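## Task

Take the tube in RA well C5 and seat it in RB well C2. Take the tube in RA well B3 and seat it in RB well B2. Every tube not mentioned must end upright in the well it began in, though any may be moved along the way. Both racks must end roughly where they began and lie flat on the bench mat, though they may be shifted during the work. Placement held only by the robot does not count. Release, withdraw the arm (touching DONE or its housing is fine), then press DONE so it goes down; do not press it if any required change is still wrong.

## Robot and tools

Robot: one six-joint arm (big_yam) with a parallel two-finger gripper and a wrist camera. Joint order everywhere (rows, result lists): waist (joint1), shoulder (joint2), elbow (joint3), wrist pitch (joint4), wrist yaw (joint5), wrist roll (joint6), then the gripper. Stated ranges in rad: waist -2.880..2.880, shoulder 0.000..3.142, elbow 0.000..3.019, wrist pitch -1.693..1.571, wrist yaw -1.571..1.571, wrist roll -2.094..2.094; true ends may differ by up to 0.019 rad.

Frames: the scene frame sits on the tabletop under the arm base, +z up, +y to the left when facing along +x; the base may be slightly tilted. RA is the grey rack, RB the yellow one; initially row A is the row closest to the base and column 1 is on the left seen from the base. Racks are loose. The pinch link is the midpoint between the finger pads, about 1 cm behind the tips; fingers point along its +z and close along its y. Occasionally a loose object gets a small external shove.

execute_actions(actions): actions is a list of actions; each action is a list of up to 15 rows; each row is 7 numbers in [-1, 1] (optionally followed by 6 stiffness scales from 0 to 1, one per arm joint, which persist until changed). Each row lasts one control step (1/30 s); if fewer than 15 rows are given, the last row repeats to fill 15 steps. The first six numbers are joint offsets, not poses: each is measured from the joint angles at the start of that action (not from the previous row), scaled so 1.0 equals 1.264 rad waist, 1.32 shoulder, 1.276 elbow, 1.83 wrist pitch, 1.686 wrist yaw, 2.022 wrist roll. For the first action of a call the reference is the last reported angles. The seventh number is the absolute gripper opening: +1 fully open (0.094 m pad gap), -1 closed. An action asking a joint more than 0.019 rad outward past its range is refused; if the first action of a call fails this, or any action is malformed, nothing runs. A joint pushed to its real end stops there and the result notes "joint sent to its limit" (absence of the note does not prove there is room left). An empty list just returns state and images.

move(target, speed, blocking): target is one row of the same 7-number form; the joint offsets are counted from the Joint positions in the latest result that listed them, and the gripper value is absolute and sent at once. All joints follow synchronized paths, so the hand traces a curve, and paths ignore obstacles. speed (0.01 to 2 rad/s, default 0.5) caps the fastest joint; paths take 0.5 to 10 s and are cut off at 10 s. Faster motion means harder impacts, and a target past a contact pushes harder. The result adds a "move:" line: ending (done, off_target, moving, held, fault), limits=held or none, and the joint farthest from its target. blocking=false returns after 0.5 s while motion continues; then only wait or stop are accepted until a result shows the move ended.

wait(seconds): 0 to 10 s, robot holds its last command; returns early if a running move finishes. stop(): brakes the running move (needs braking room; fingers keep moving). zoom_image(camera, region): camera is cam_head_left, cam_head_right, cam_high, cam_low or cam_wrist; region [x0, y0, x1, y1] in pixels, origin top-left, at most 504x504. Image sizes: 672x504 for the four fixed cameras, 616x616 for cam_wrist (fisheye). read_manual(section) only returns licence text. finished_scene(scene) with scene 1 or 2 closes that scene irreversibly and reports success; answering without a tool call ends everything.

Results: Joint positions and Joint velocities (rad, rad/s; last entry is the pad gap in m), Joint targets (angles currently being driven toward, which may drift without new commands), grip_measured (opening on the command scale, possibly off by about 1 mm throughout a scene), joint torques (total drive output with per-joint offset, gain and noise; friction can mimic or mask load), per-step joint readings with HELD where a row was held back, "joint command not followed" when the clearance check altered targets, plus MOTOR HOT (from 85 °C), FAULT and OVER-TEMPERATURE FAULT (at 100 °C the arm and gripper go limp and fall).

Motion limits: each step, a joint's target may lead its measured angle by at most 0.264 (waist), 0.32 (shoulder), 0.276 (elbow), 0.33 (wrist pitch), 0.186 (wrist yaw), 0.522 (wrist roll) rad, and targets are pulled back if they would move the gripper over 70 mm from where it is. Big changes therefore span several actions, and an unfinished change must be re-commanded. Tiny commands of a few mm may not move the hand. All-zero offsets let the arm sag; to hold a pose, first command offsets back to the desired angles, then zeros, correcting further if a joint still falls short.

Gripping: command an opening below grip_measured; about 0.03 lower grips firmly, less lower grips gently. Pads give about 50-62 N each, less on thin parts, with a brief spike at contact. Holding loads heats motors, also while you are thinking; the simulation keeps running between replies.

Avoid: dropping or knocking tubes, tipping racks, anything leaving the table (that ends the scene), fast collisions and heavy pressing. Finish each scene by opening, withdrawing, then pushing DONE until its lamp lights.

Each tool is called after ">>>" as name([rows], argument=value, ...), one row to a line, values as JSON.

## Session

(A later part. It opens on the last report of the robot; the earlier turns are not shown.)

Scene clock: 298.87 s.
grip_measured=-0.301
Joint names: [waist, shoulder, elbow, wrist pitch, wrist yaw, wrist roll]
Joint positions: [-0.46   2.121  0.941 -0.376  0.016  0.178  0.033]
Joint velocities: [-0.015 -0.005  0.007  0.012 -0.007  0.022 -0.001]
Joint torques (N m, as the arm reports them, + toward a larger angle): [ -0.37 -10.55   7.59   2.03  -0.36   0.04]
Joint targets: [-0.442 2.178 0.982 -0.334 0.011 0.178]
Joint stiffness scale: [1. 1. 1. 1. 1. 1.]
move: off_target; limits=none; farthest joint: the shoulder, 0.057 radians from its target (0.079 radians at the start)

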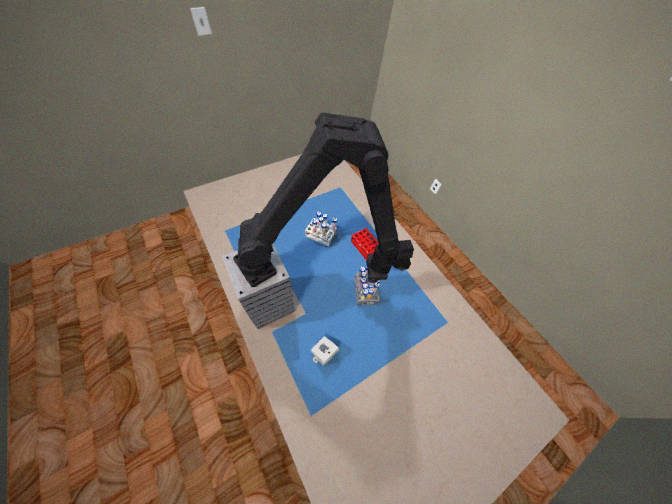

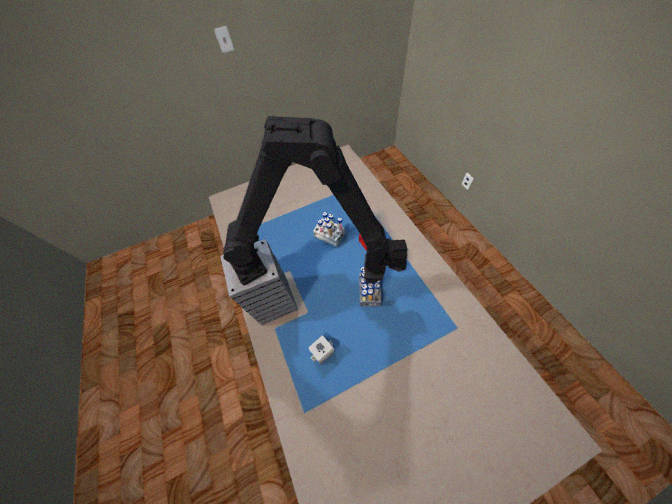

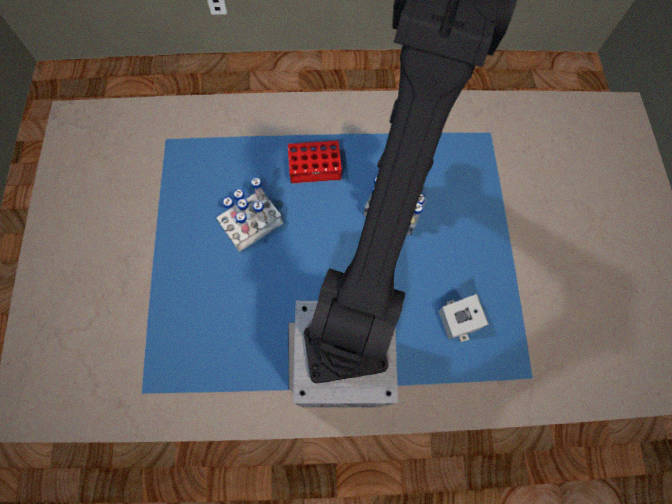

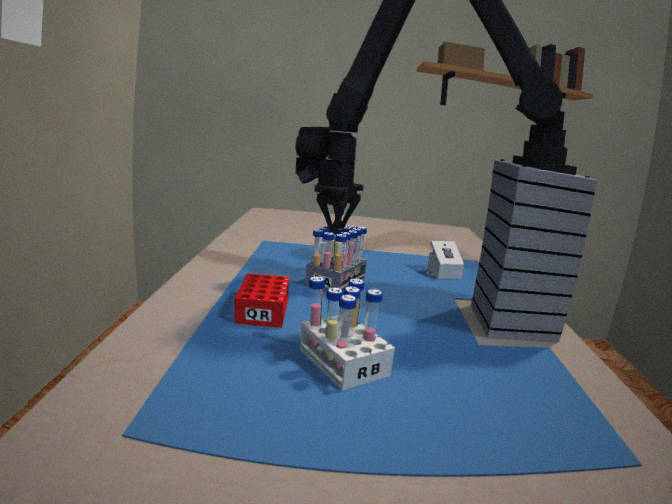

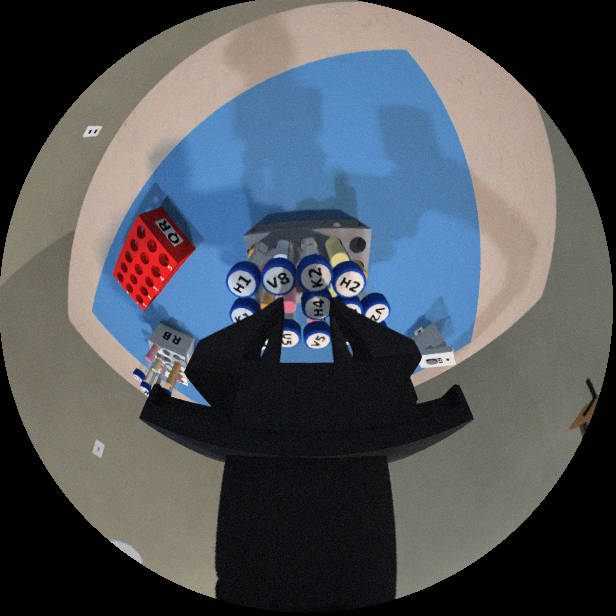

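>>> move(target=[0.03,0.025,0.015,0.005,0,0,-0.3], speed=0.03)

>>> move(target=[-0.038,0.025,0.015,0,0,0,-0.3], speed=0.03)

>>> move(target=[0,-0.022,0.012,0,0,0,-0.3], speed=0.03)

>>> zoom_image(camera="cam_wrist", region=[210,200,400,390])

Scene clock: 311.73 s.
grip_measured=-0.301
Joint names: [waist, shoulder, elbow, wrist pitch, wrist yaw, wrist roll]
Joint positions: [-0.445  2.12   0.941 -0.377  0.025  0.178  0.033]
Joint velocities: [-0.024 -0.015  0.002 -0.017  0.007  0.037  0.   ]
Joint torques (N m, as the arm reports them, + toward a larger angle): [ -0.58 -12.11   5.63   0.89  -0.44  -0.01]
Joint targets: [-0.422 2.154 0.960 -0.367 0.017 0.178]
Joint stiffness scale: [1. 1. 1. 1. 1. 1.]
move: off_target; limits=none; farthest joint: the shoulder, 0.034 radians from its target (0.033 radians at the start)

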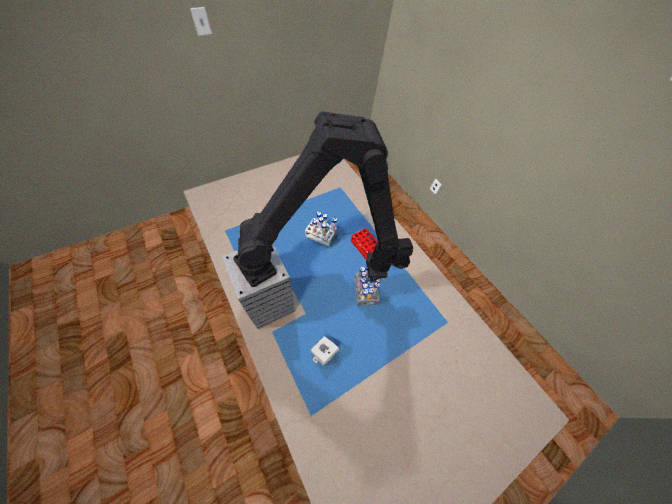

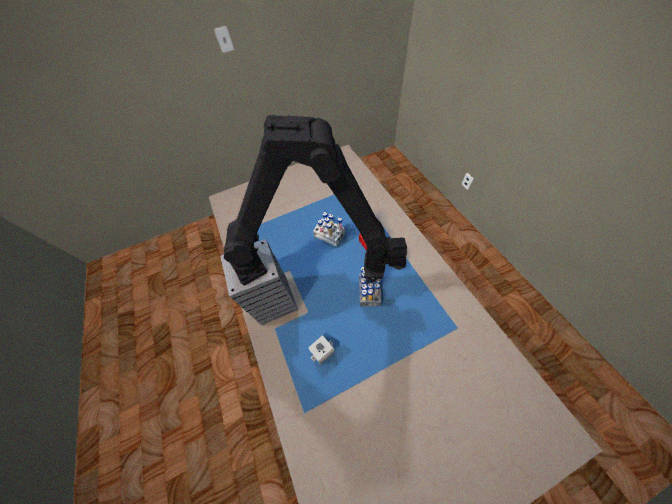

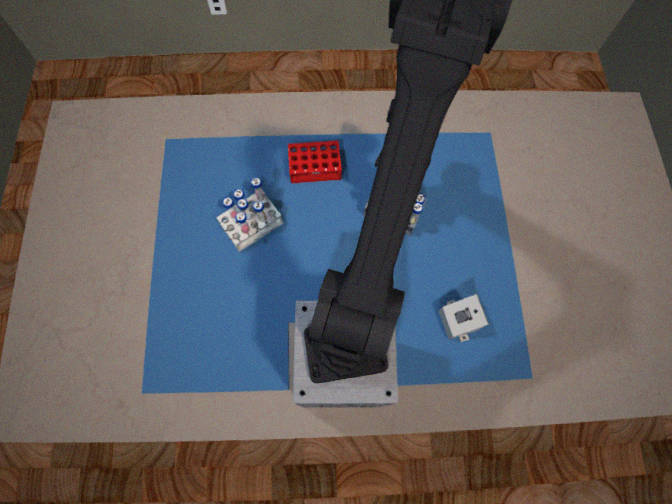

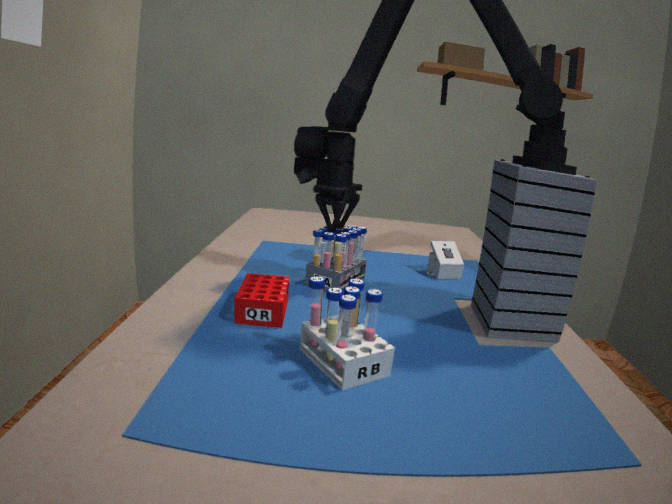

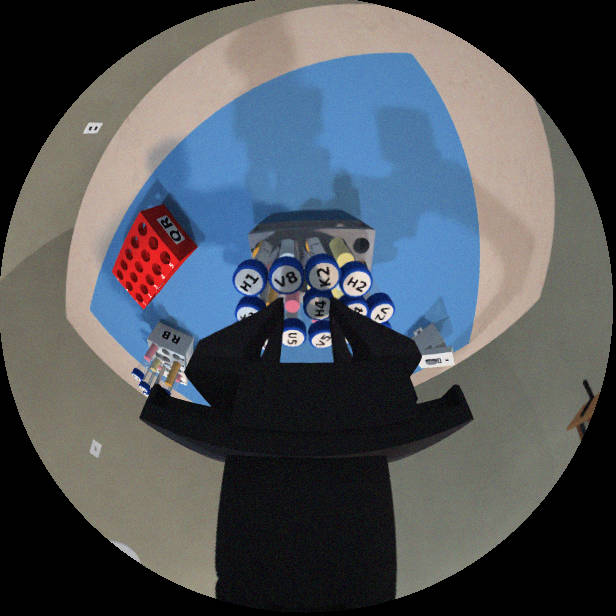

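Scene clock: 313.67 s.
grip_measured=-0.301
Joint names: [waist, shoulder, elbow, wrist pitch, wrist yaw, wrist roll]
Joint positions: [-0.469  2.127  0.943 -0.377  0.019  0.178  0.033]
Joint velocities: [-0.005 -0.034 -0.007 -0.007 -0.022  0.095 -0.001]
Joint torques (N m, as the arm reports them, + toward a larger angle): [ -4.23 -12.67   5.47   0.69   0.11   0.02]
Joint targets: [-0.492 2.153 0.960 -0.377 0.025 0.178]
Joint stiffness scale: [1. 1. 1. 1. 1. 1.]
move: off_target; limits=none; farthest joint: the shoulder, 0.026 radians from its target (0.033 radians at the start)

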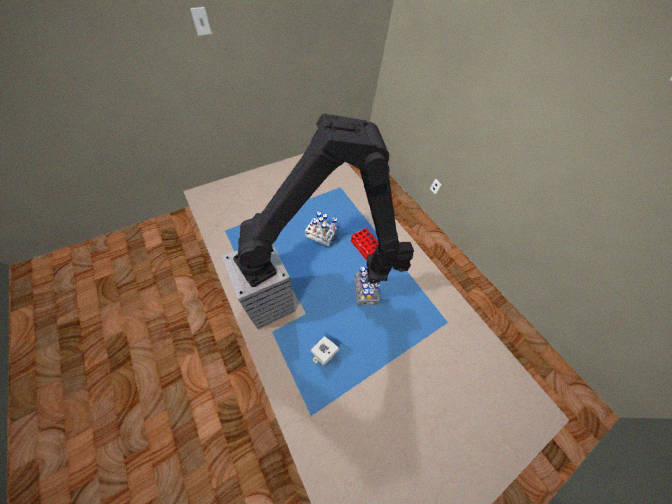

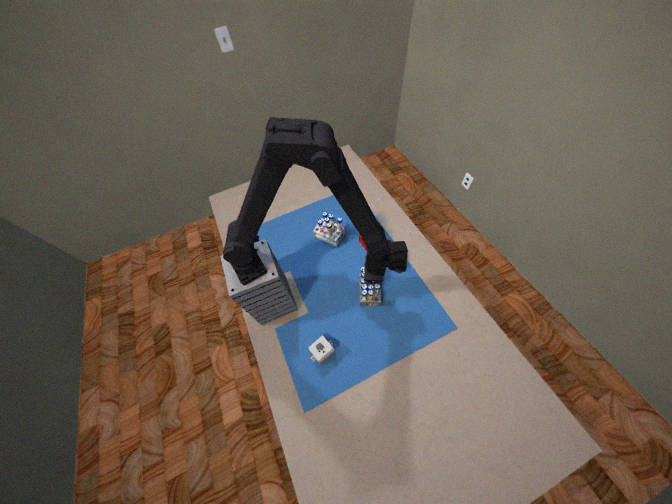

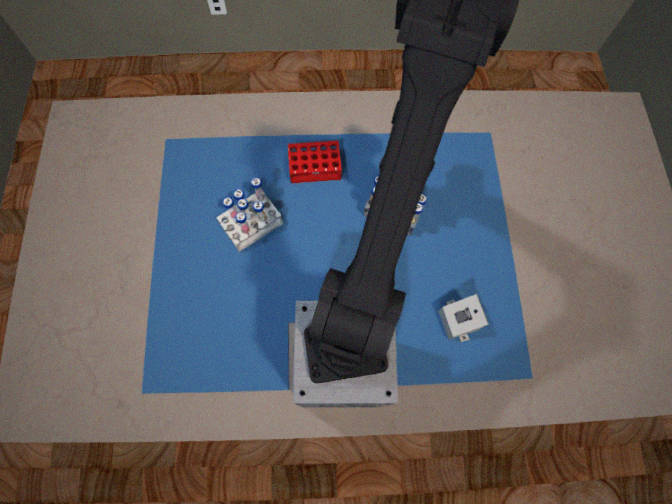

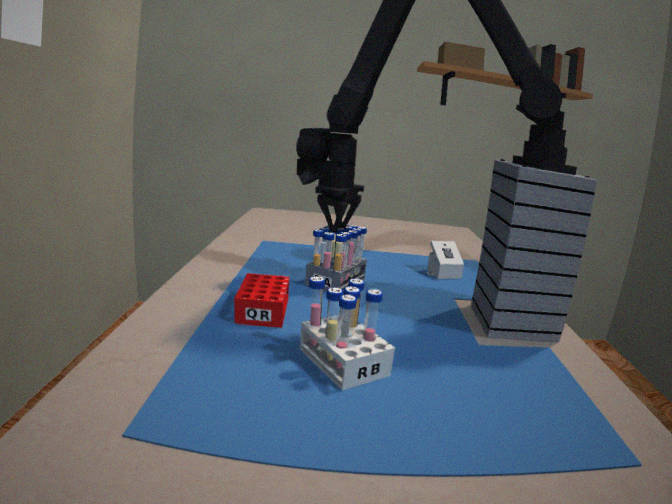

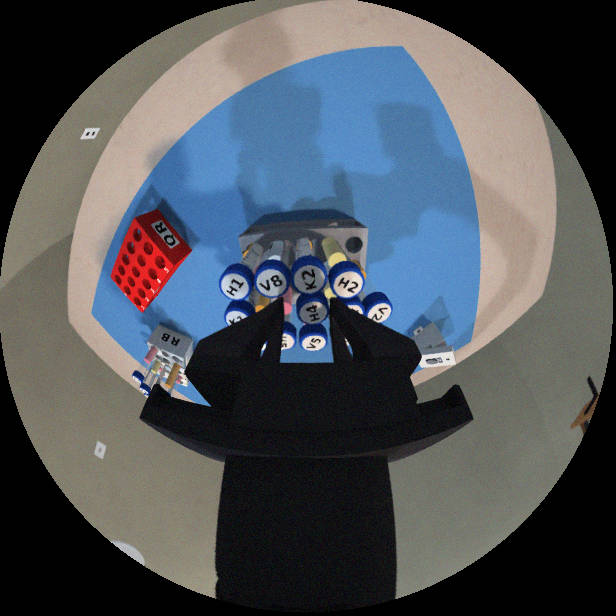

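Scene clock: 314.93 s.
grip_measured=-0.301
Joint names: [waist, shoulder, elbow, wrist pitch, wrist yaw, wrist roll]
Joint positions: [-0.469  2.115  0.943 -0.377  0.017  0.178  0.033]
Joint velocities: [-0.005 -0.015  0.002  0.002 -0.007  0.022  0.   ]
Joint torques (N m, as the arm reports them, + toward a larger angle): [ -2.12 -15.75   5.3    0.44   0.03  -0.01]
Joint targets: [-0.469 2.098 0.958 -0.377 0.019 0.178]
Joint stiffness scale: [1. 1. 1. 1. 1. 1.]
move: done; limits=none; farthest joint: the shoulder, 0.017 radians from its target (0.029 radians at the start)

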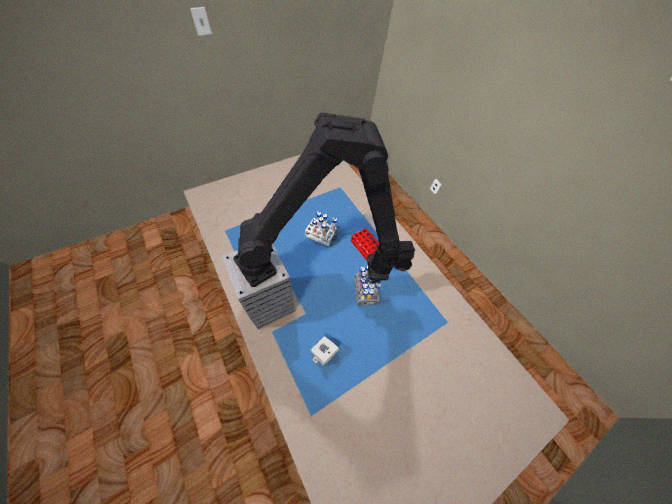

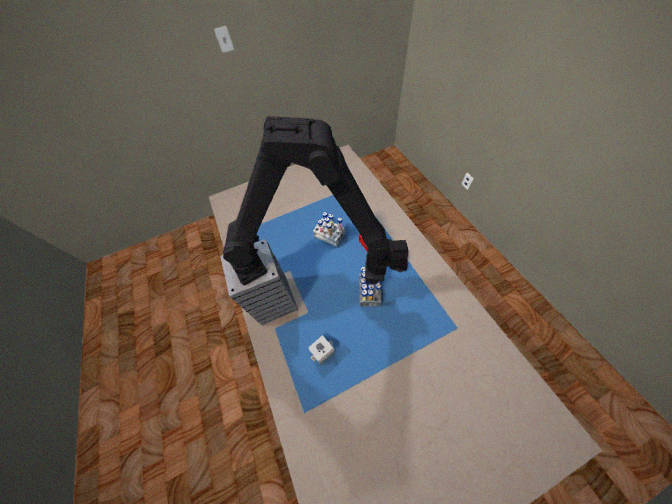

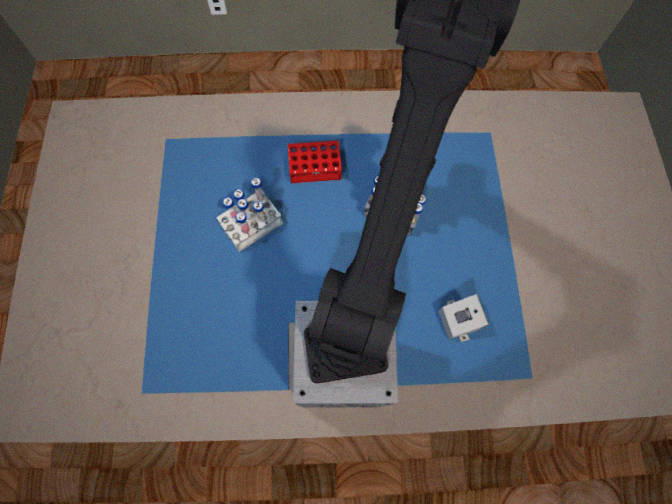

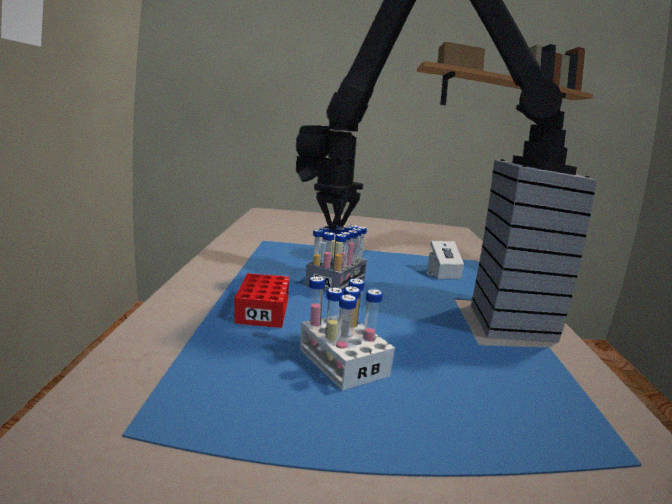

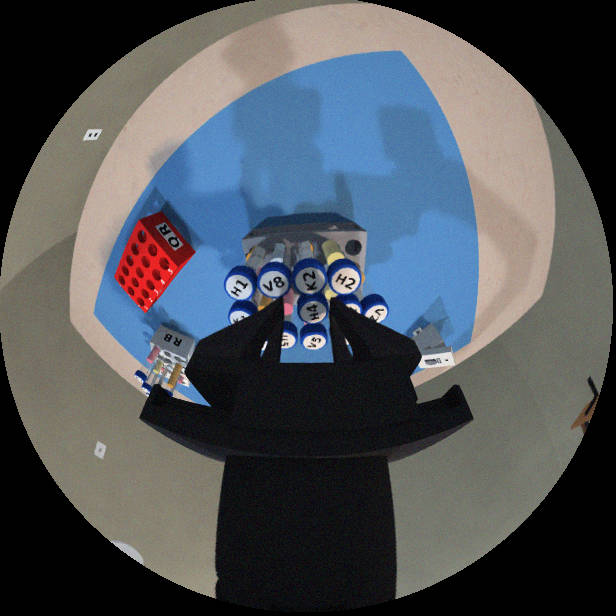

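Region (210, 200, 400, 390) of cam_wrist's 616x616 image, scaled by 2.653, with more detail than that image has.

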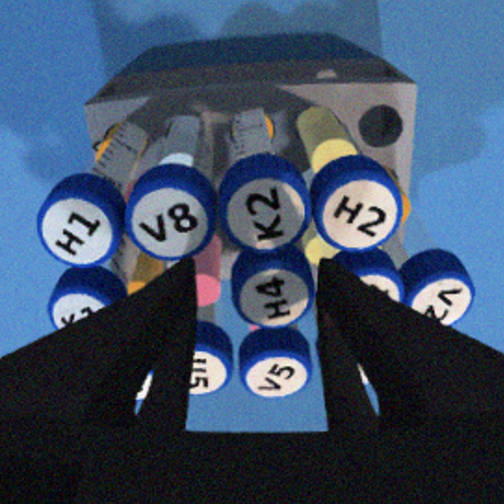

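>>> move(target=[0,0.055,0.02,0.03,0,0,-0.35], speed=0.03)

Scene clock: 323.30 s.
grip_measured=-0.349
Joint names: [waist, shoulder, elbow, wrist pitch, wrist yaw, wrist roll]
Joint positions: [-0.469  2.12   0.943 -0.358  0.016  0.178  0.031]
Joint velocities: [-0.005 -0.024 -0.012 -0.002  0.022  0.037 -0.001]
Joint torques (N m, as the arm reports them, + toward a larger angle): [-2.13 -9.44  6.28  1.77 -0.04 -0.04]
Joint targets: [-0.469 2.187 0.968 -0.322 0.017 0.178]
Joint stiffness scale: [1. 1. 1. 1. 1. 1.]
move: off_target; limits=none; farthest joint: the shoulder, 0.068 radians from its target (0.073 radians at the start)

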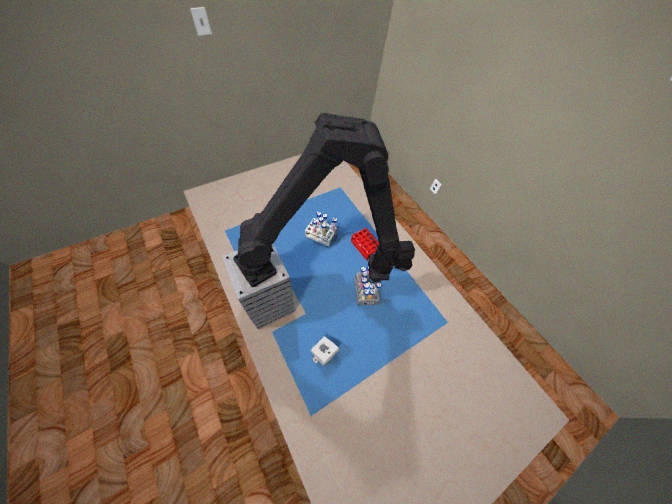

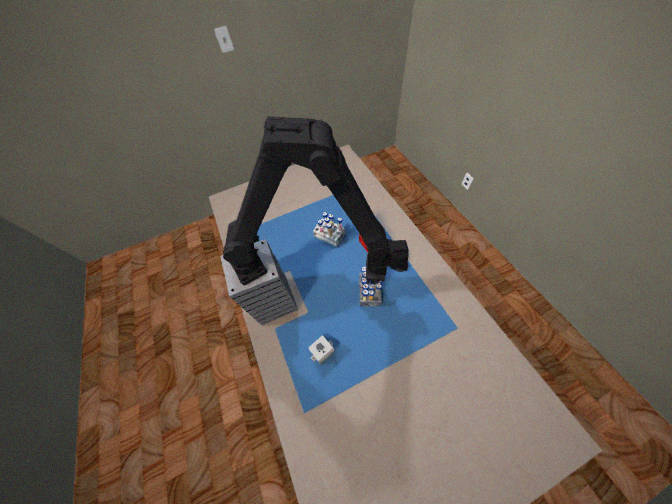

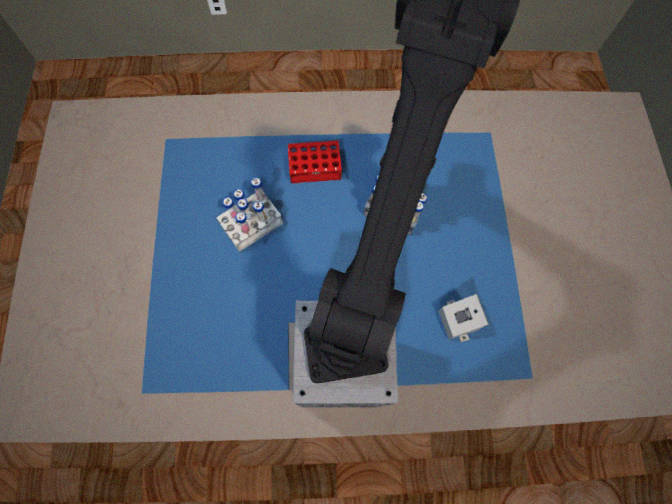

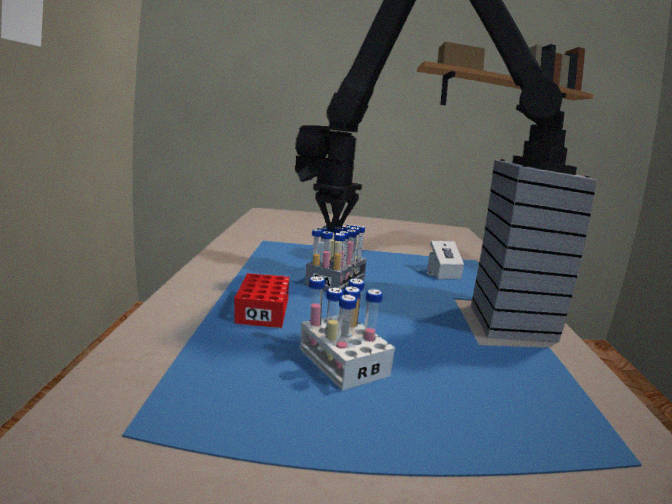

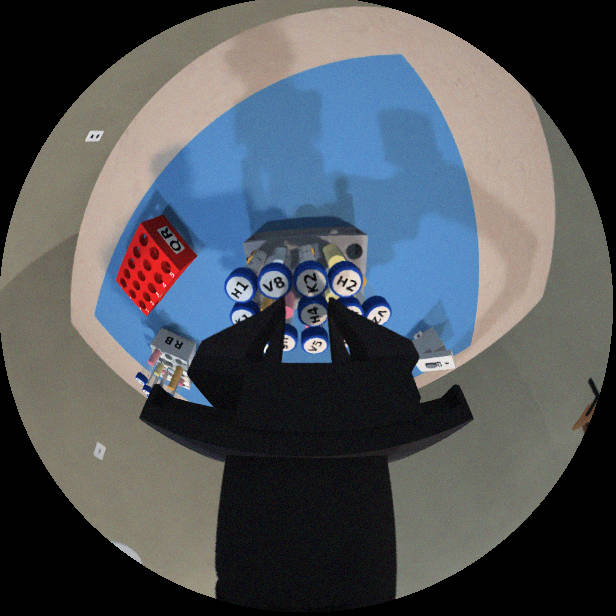

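Repeat the wiggle, keeping pressure.

>>> move(target=[0.035,0.025,0.015,-0.012,0,0,-0.35], speed=0.03)

>>> move(target=[-0.036,0.03,0.015,-0.005,0,0,-0.35], speed=0.03)

>>> move(target=[0.005,0.045,0.018,0.01,0,0,-0.38], speed=0.03)

Scene clock: 331.10 s.
grip_measured=-0.349
Joint names: [waist, shoulder, elbow, wrist pitch, wrist yaw, wrist roll]
Joint positions: [-0.442  2.119  0.946 -0.364  0.016  0.178  0.031]
Joint velocities: [-0.005 -0.015  0.007  0.002  0.037  0.037 -0.001]
Joint torques (N m, as the arm reports them, + toward a larger angle): [ -0.59 -12.33   5.6    0.06  -0.14  -0.02]
Joint targets: [-0.425 2.153 0.962 -0.380 0.016 0.178]
Joint stiffness scale: [1. 1. 1. 1. 1. 1.]
move: off_target; limits=none; farthest joint: the shoulder, 0.034 radians from its target (0.033 radians at the start)

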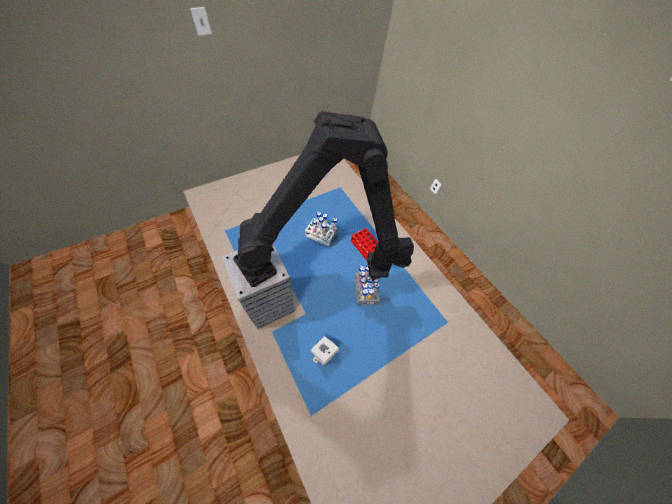

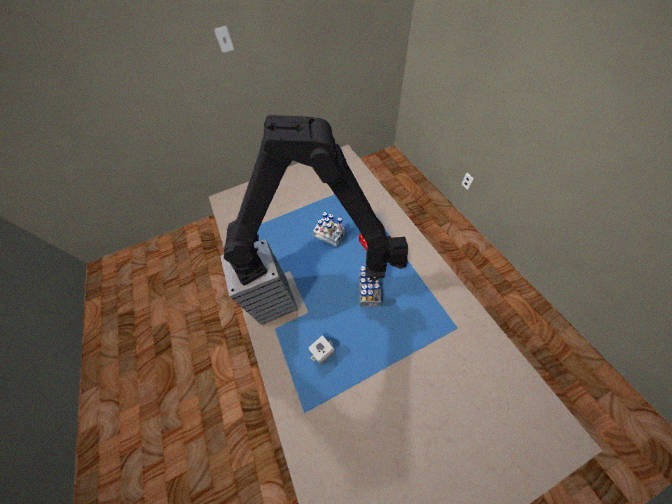

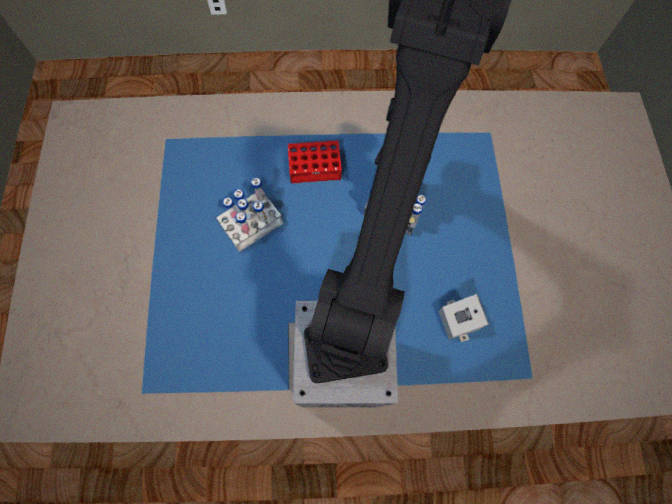

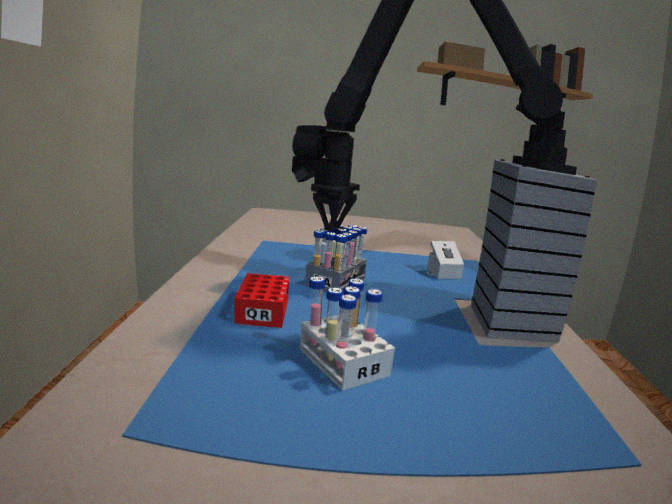

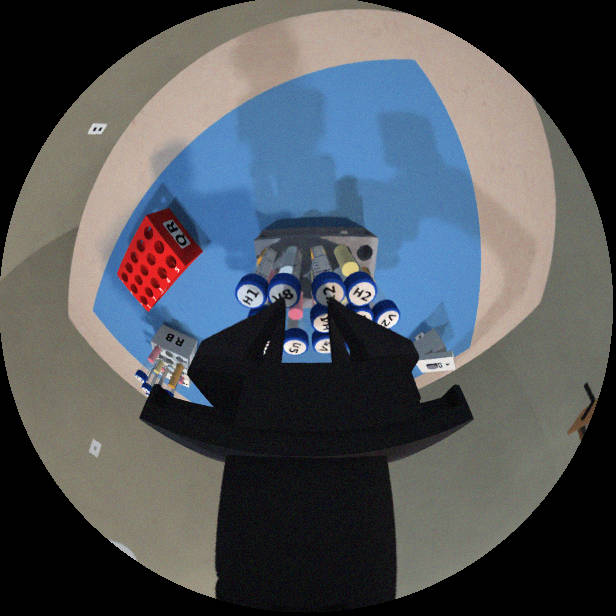

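Scene clock: 332.87 s.
grip_measured=-0.349
Joint names: [waist, shoulder, elbow, wrist pitch, wrist yaw, wrist roll]
Joint positions: [-0.468  2.119  0.946 -0.364  0.012  0.178  0.031]
Joint velocities: [ 0.005 -0.015 -0.002 -0.007 -0.022  0.051 -0.   ]
Joint torques (N m, as the arm reports them, + toward a larger angle): [ -3.98 -11.13   5.81   0.05   0.05  -0.04]
Joint targets: [-0.487 2.159 0.965 -0.373 0.016 0.178]
Joint stiffness scale: [1. 1. 1. 1. 1. 1.]
move: off_target; limits=none; farthest joint: the shoulder, 0.039 radians from its target (0.039 radians at the start)

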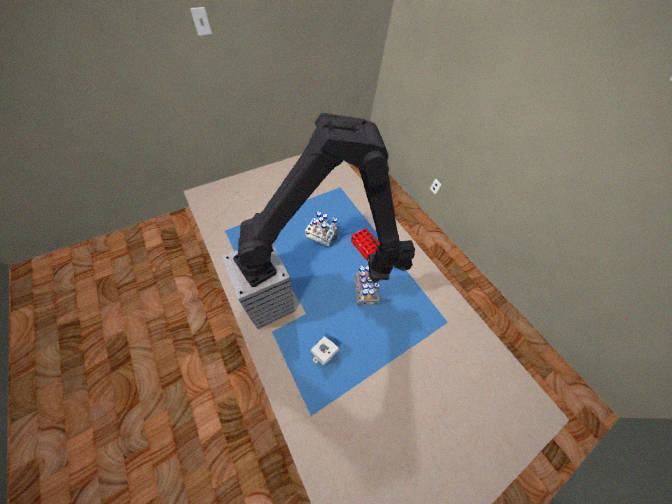

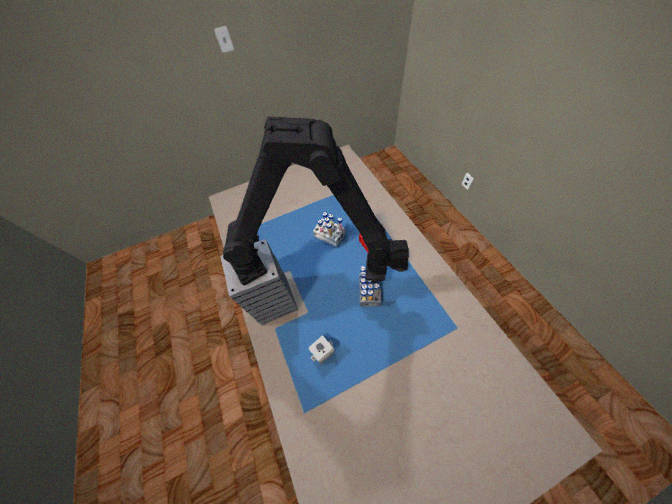

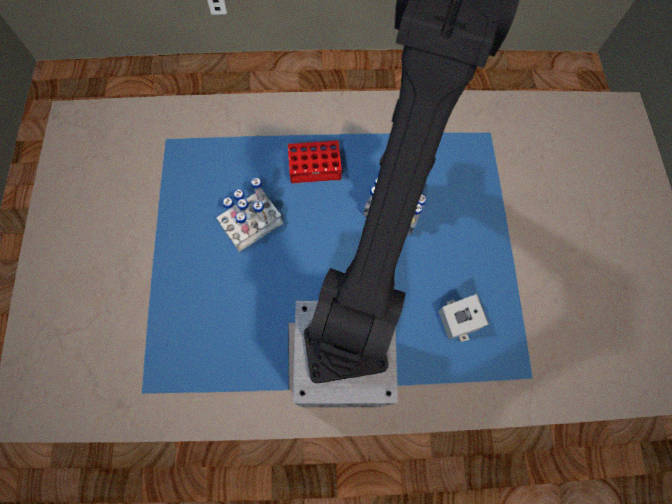

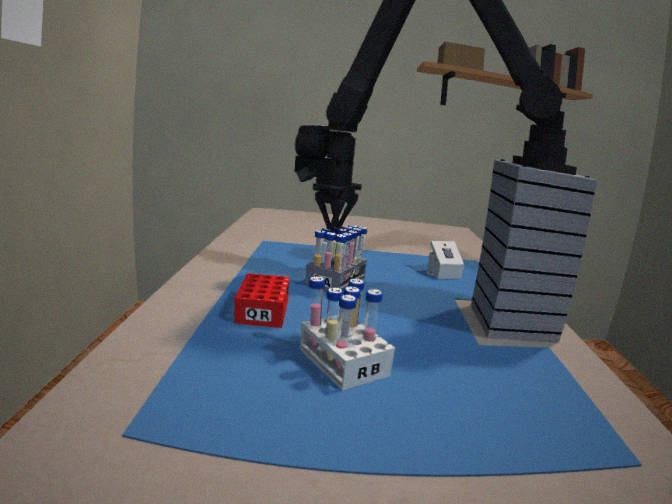

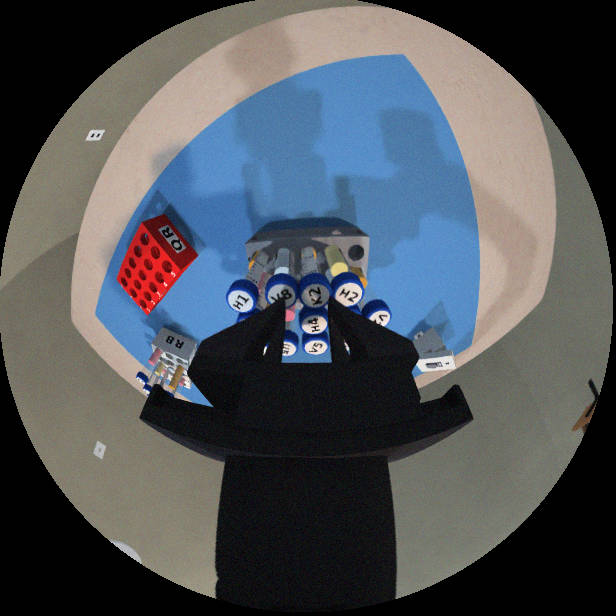

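Scene clock: 335.07 s.
grip_measured=-0.379
Joint names: [waist, shoulder, elbow, wrist pitch, wrist yaw, wrist roll]
Joint positions: [-0.468  2.122  0.95  -0.364  0.009  0.178  0.029]
Joint velocities: [-0.005  0.005 -0.022 -0.007 -0.007 -0.11  -0.   ]
Joint torques (N m, as the arm reports them, + toward a larger angle): [ -1.65 -10.77   5.92   1.1    0.02   0.01]
Joint targets: [-0.461 2.179 0.969 -0.345 0.012 0.178]
Joint stiffness scale: [1. 1. 1. 1. 1. 1.]
move: off_target; limits=none; farthest joint: the shoulder, 0.057 radians from its target (0.059 radians at the start)

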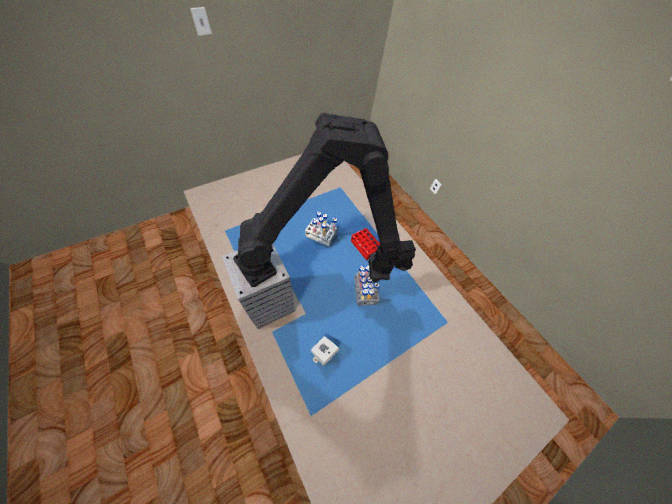

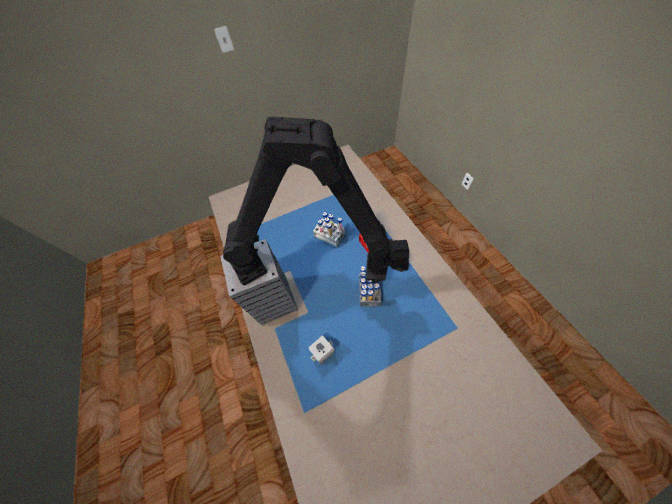

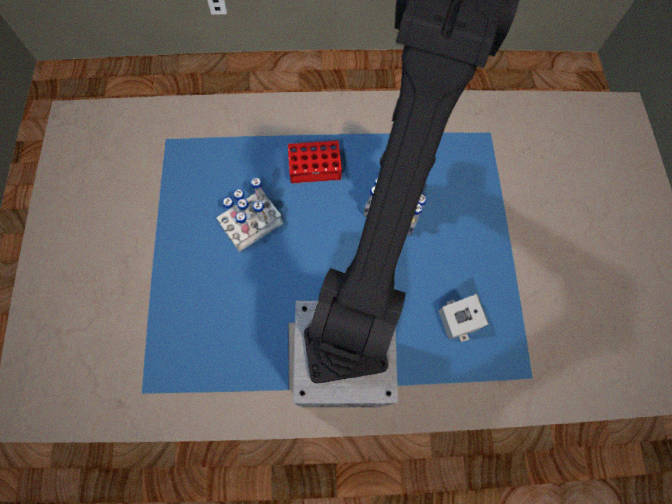

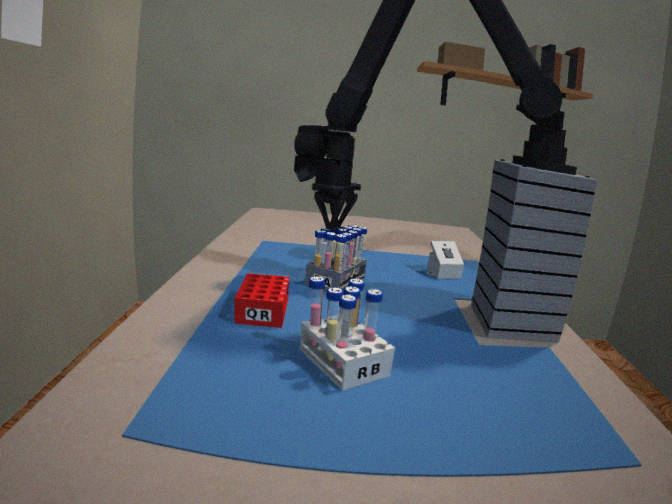

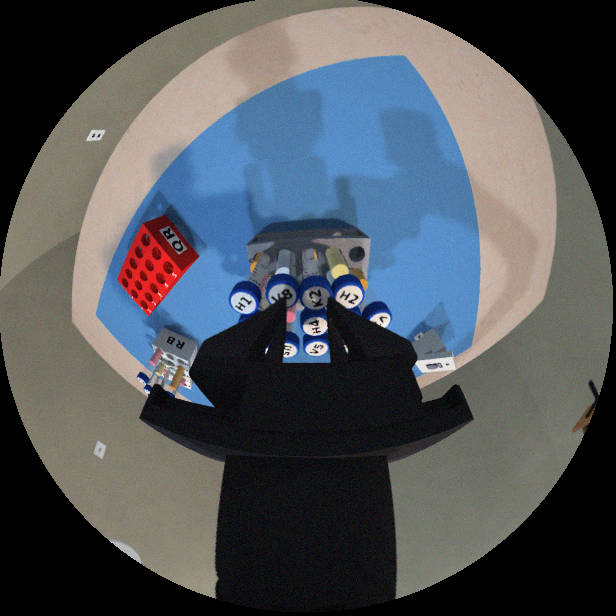

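>>> move(target=[0,-0.022,0.01,-0.03,0,0,-0.36], speed=0.04)

>>> zoom_image(camera="cam_wrist", region=[230,230,390,390])

Scene clock: 342.70 s.
grip_measured=-0.361
Joint names: [waist, shoulder, elbow, wrist pitch, wrist yaw, wrist roll]
Joint positions: [-0.468  2.109  0.95  -0.404  0.008  0.178  0.03 ]
Joint velocities: [-0.005 -0.005  0.027 -0.002  0.051 -0.037 -0.   ]
Joint torques (N m, as the arm reports them, + toward a larger angle): [ -2.71 -16.17   5.23  -0.15  -0.08   0.  ]
Joint targets: [-0.468 2.092 0.963 -0.418 0.009 0.178]
Joint stiffness scale: [1. 1. 1. 1. 1. 1.]
move: done; limits=none; farthest joint: the shoulder, 0.016 radians from its target (0.029 radians at the start)

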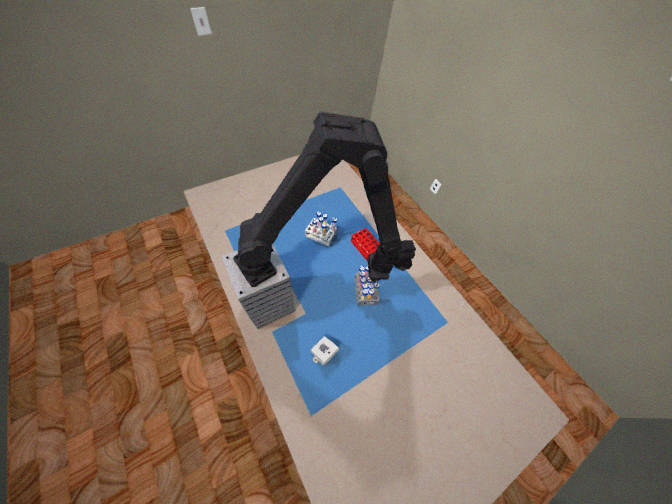

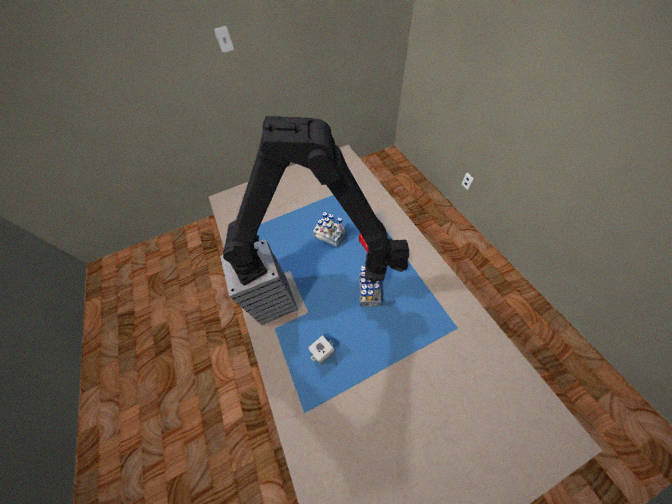

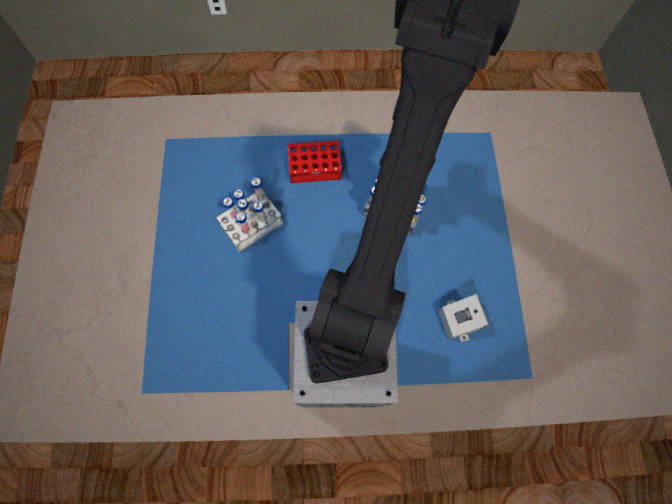

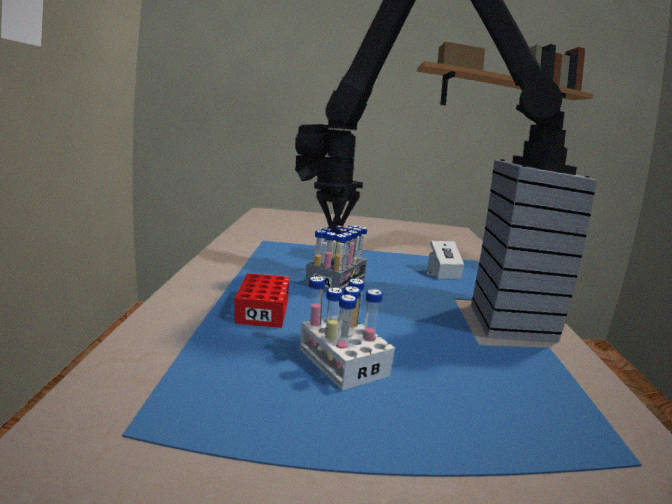

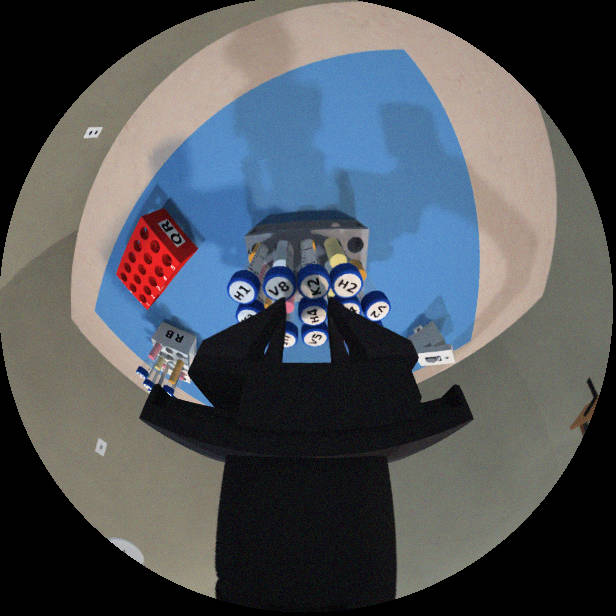

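Region (230, 230, 390, 390) of cam_wrist's 616x616 image, scaled by 3.150, with more detail than that image has.

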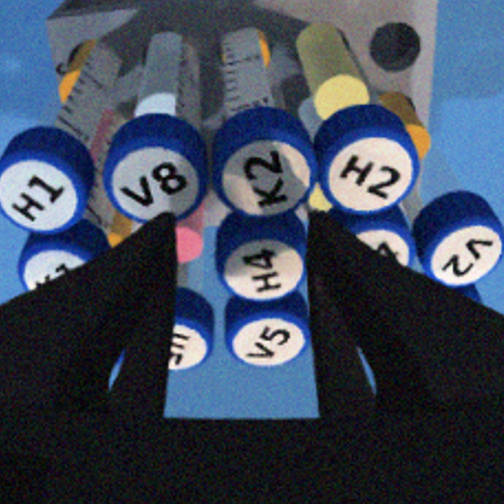

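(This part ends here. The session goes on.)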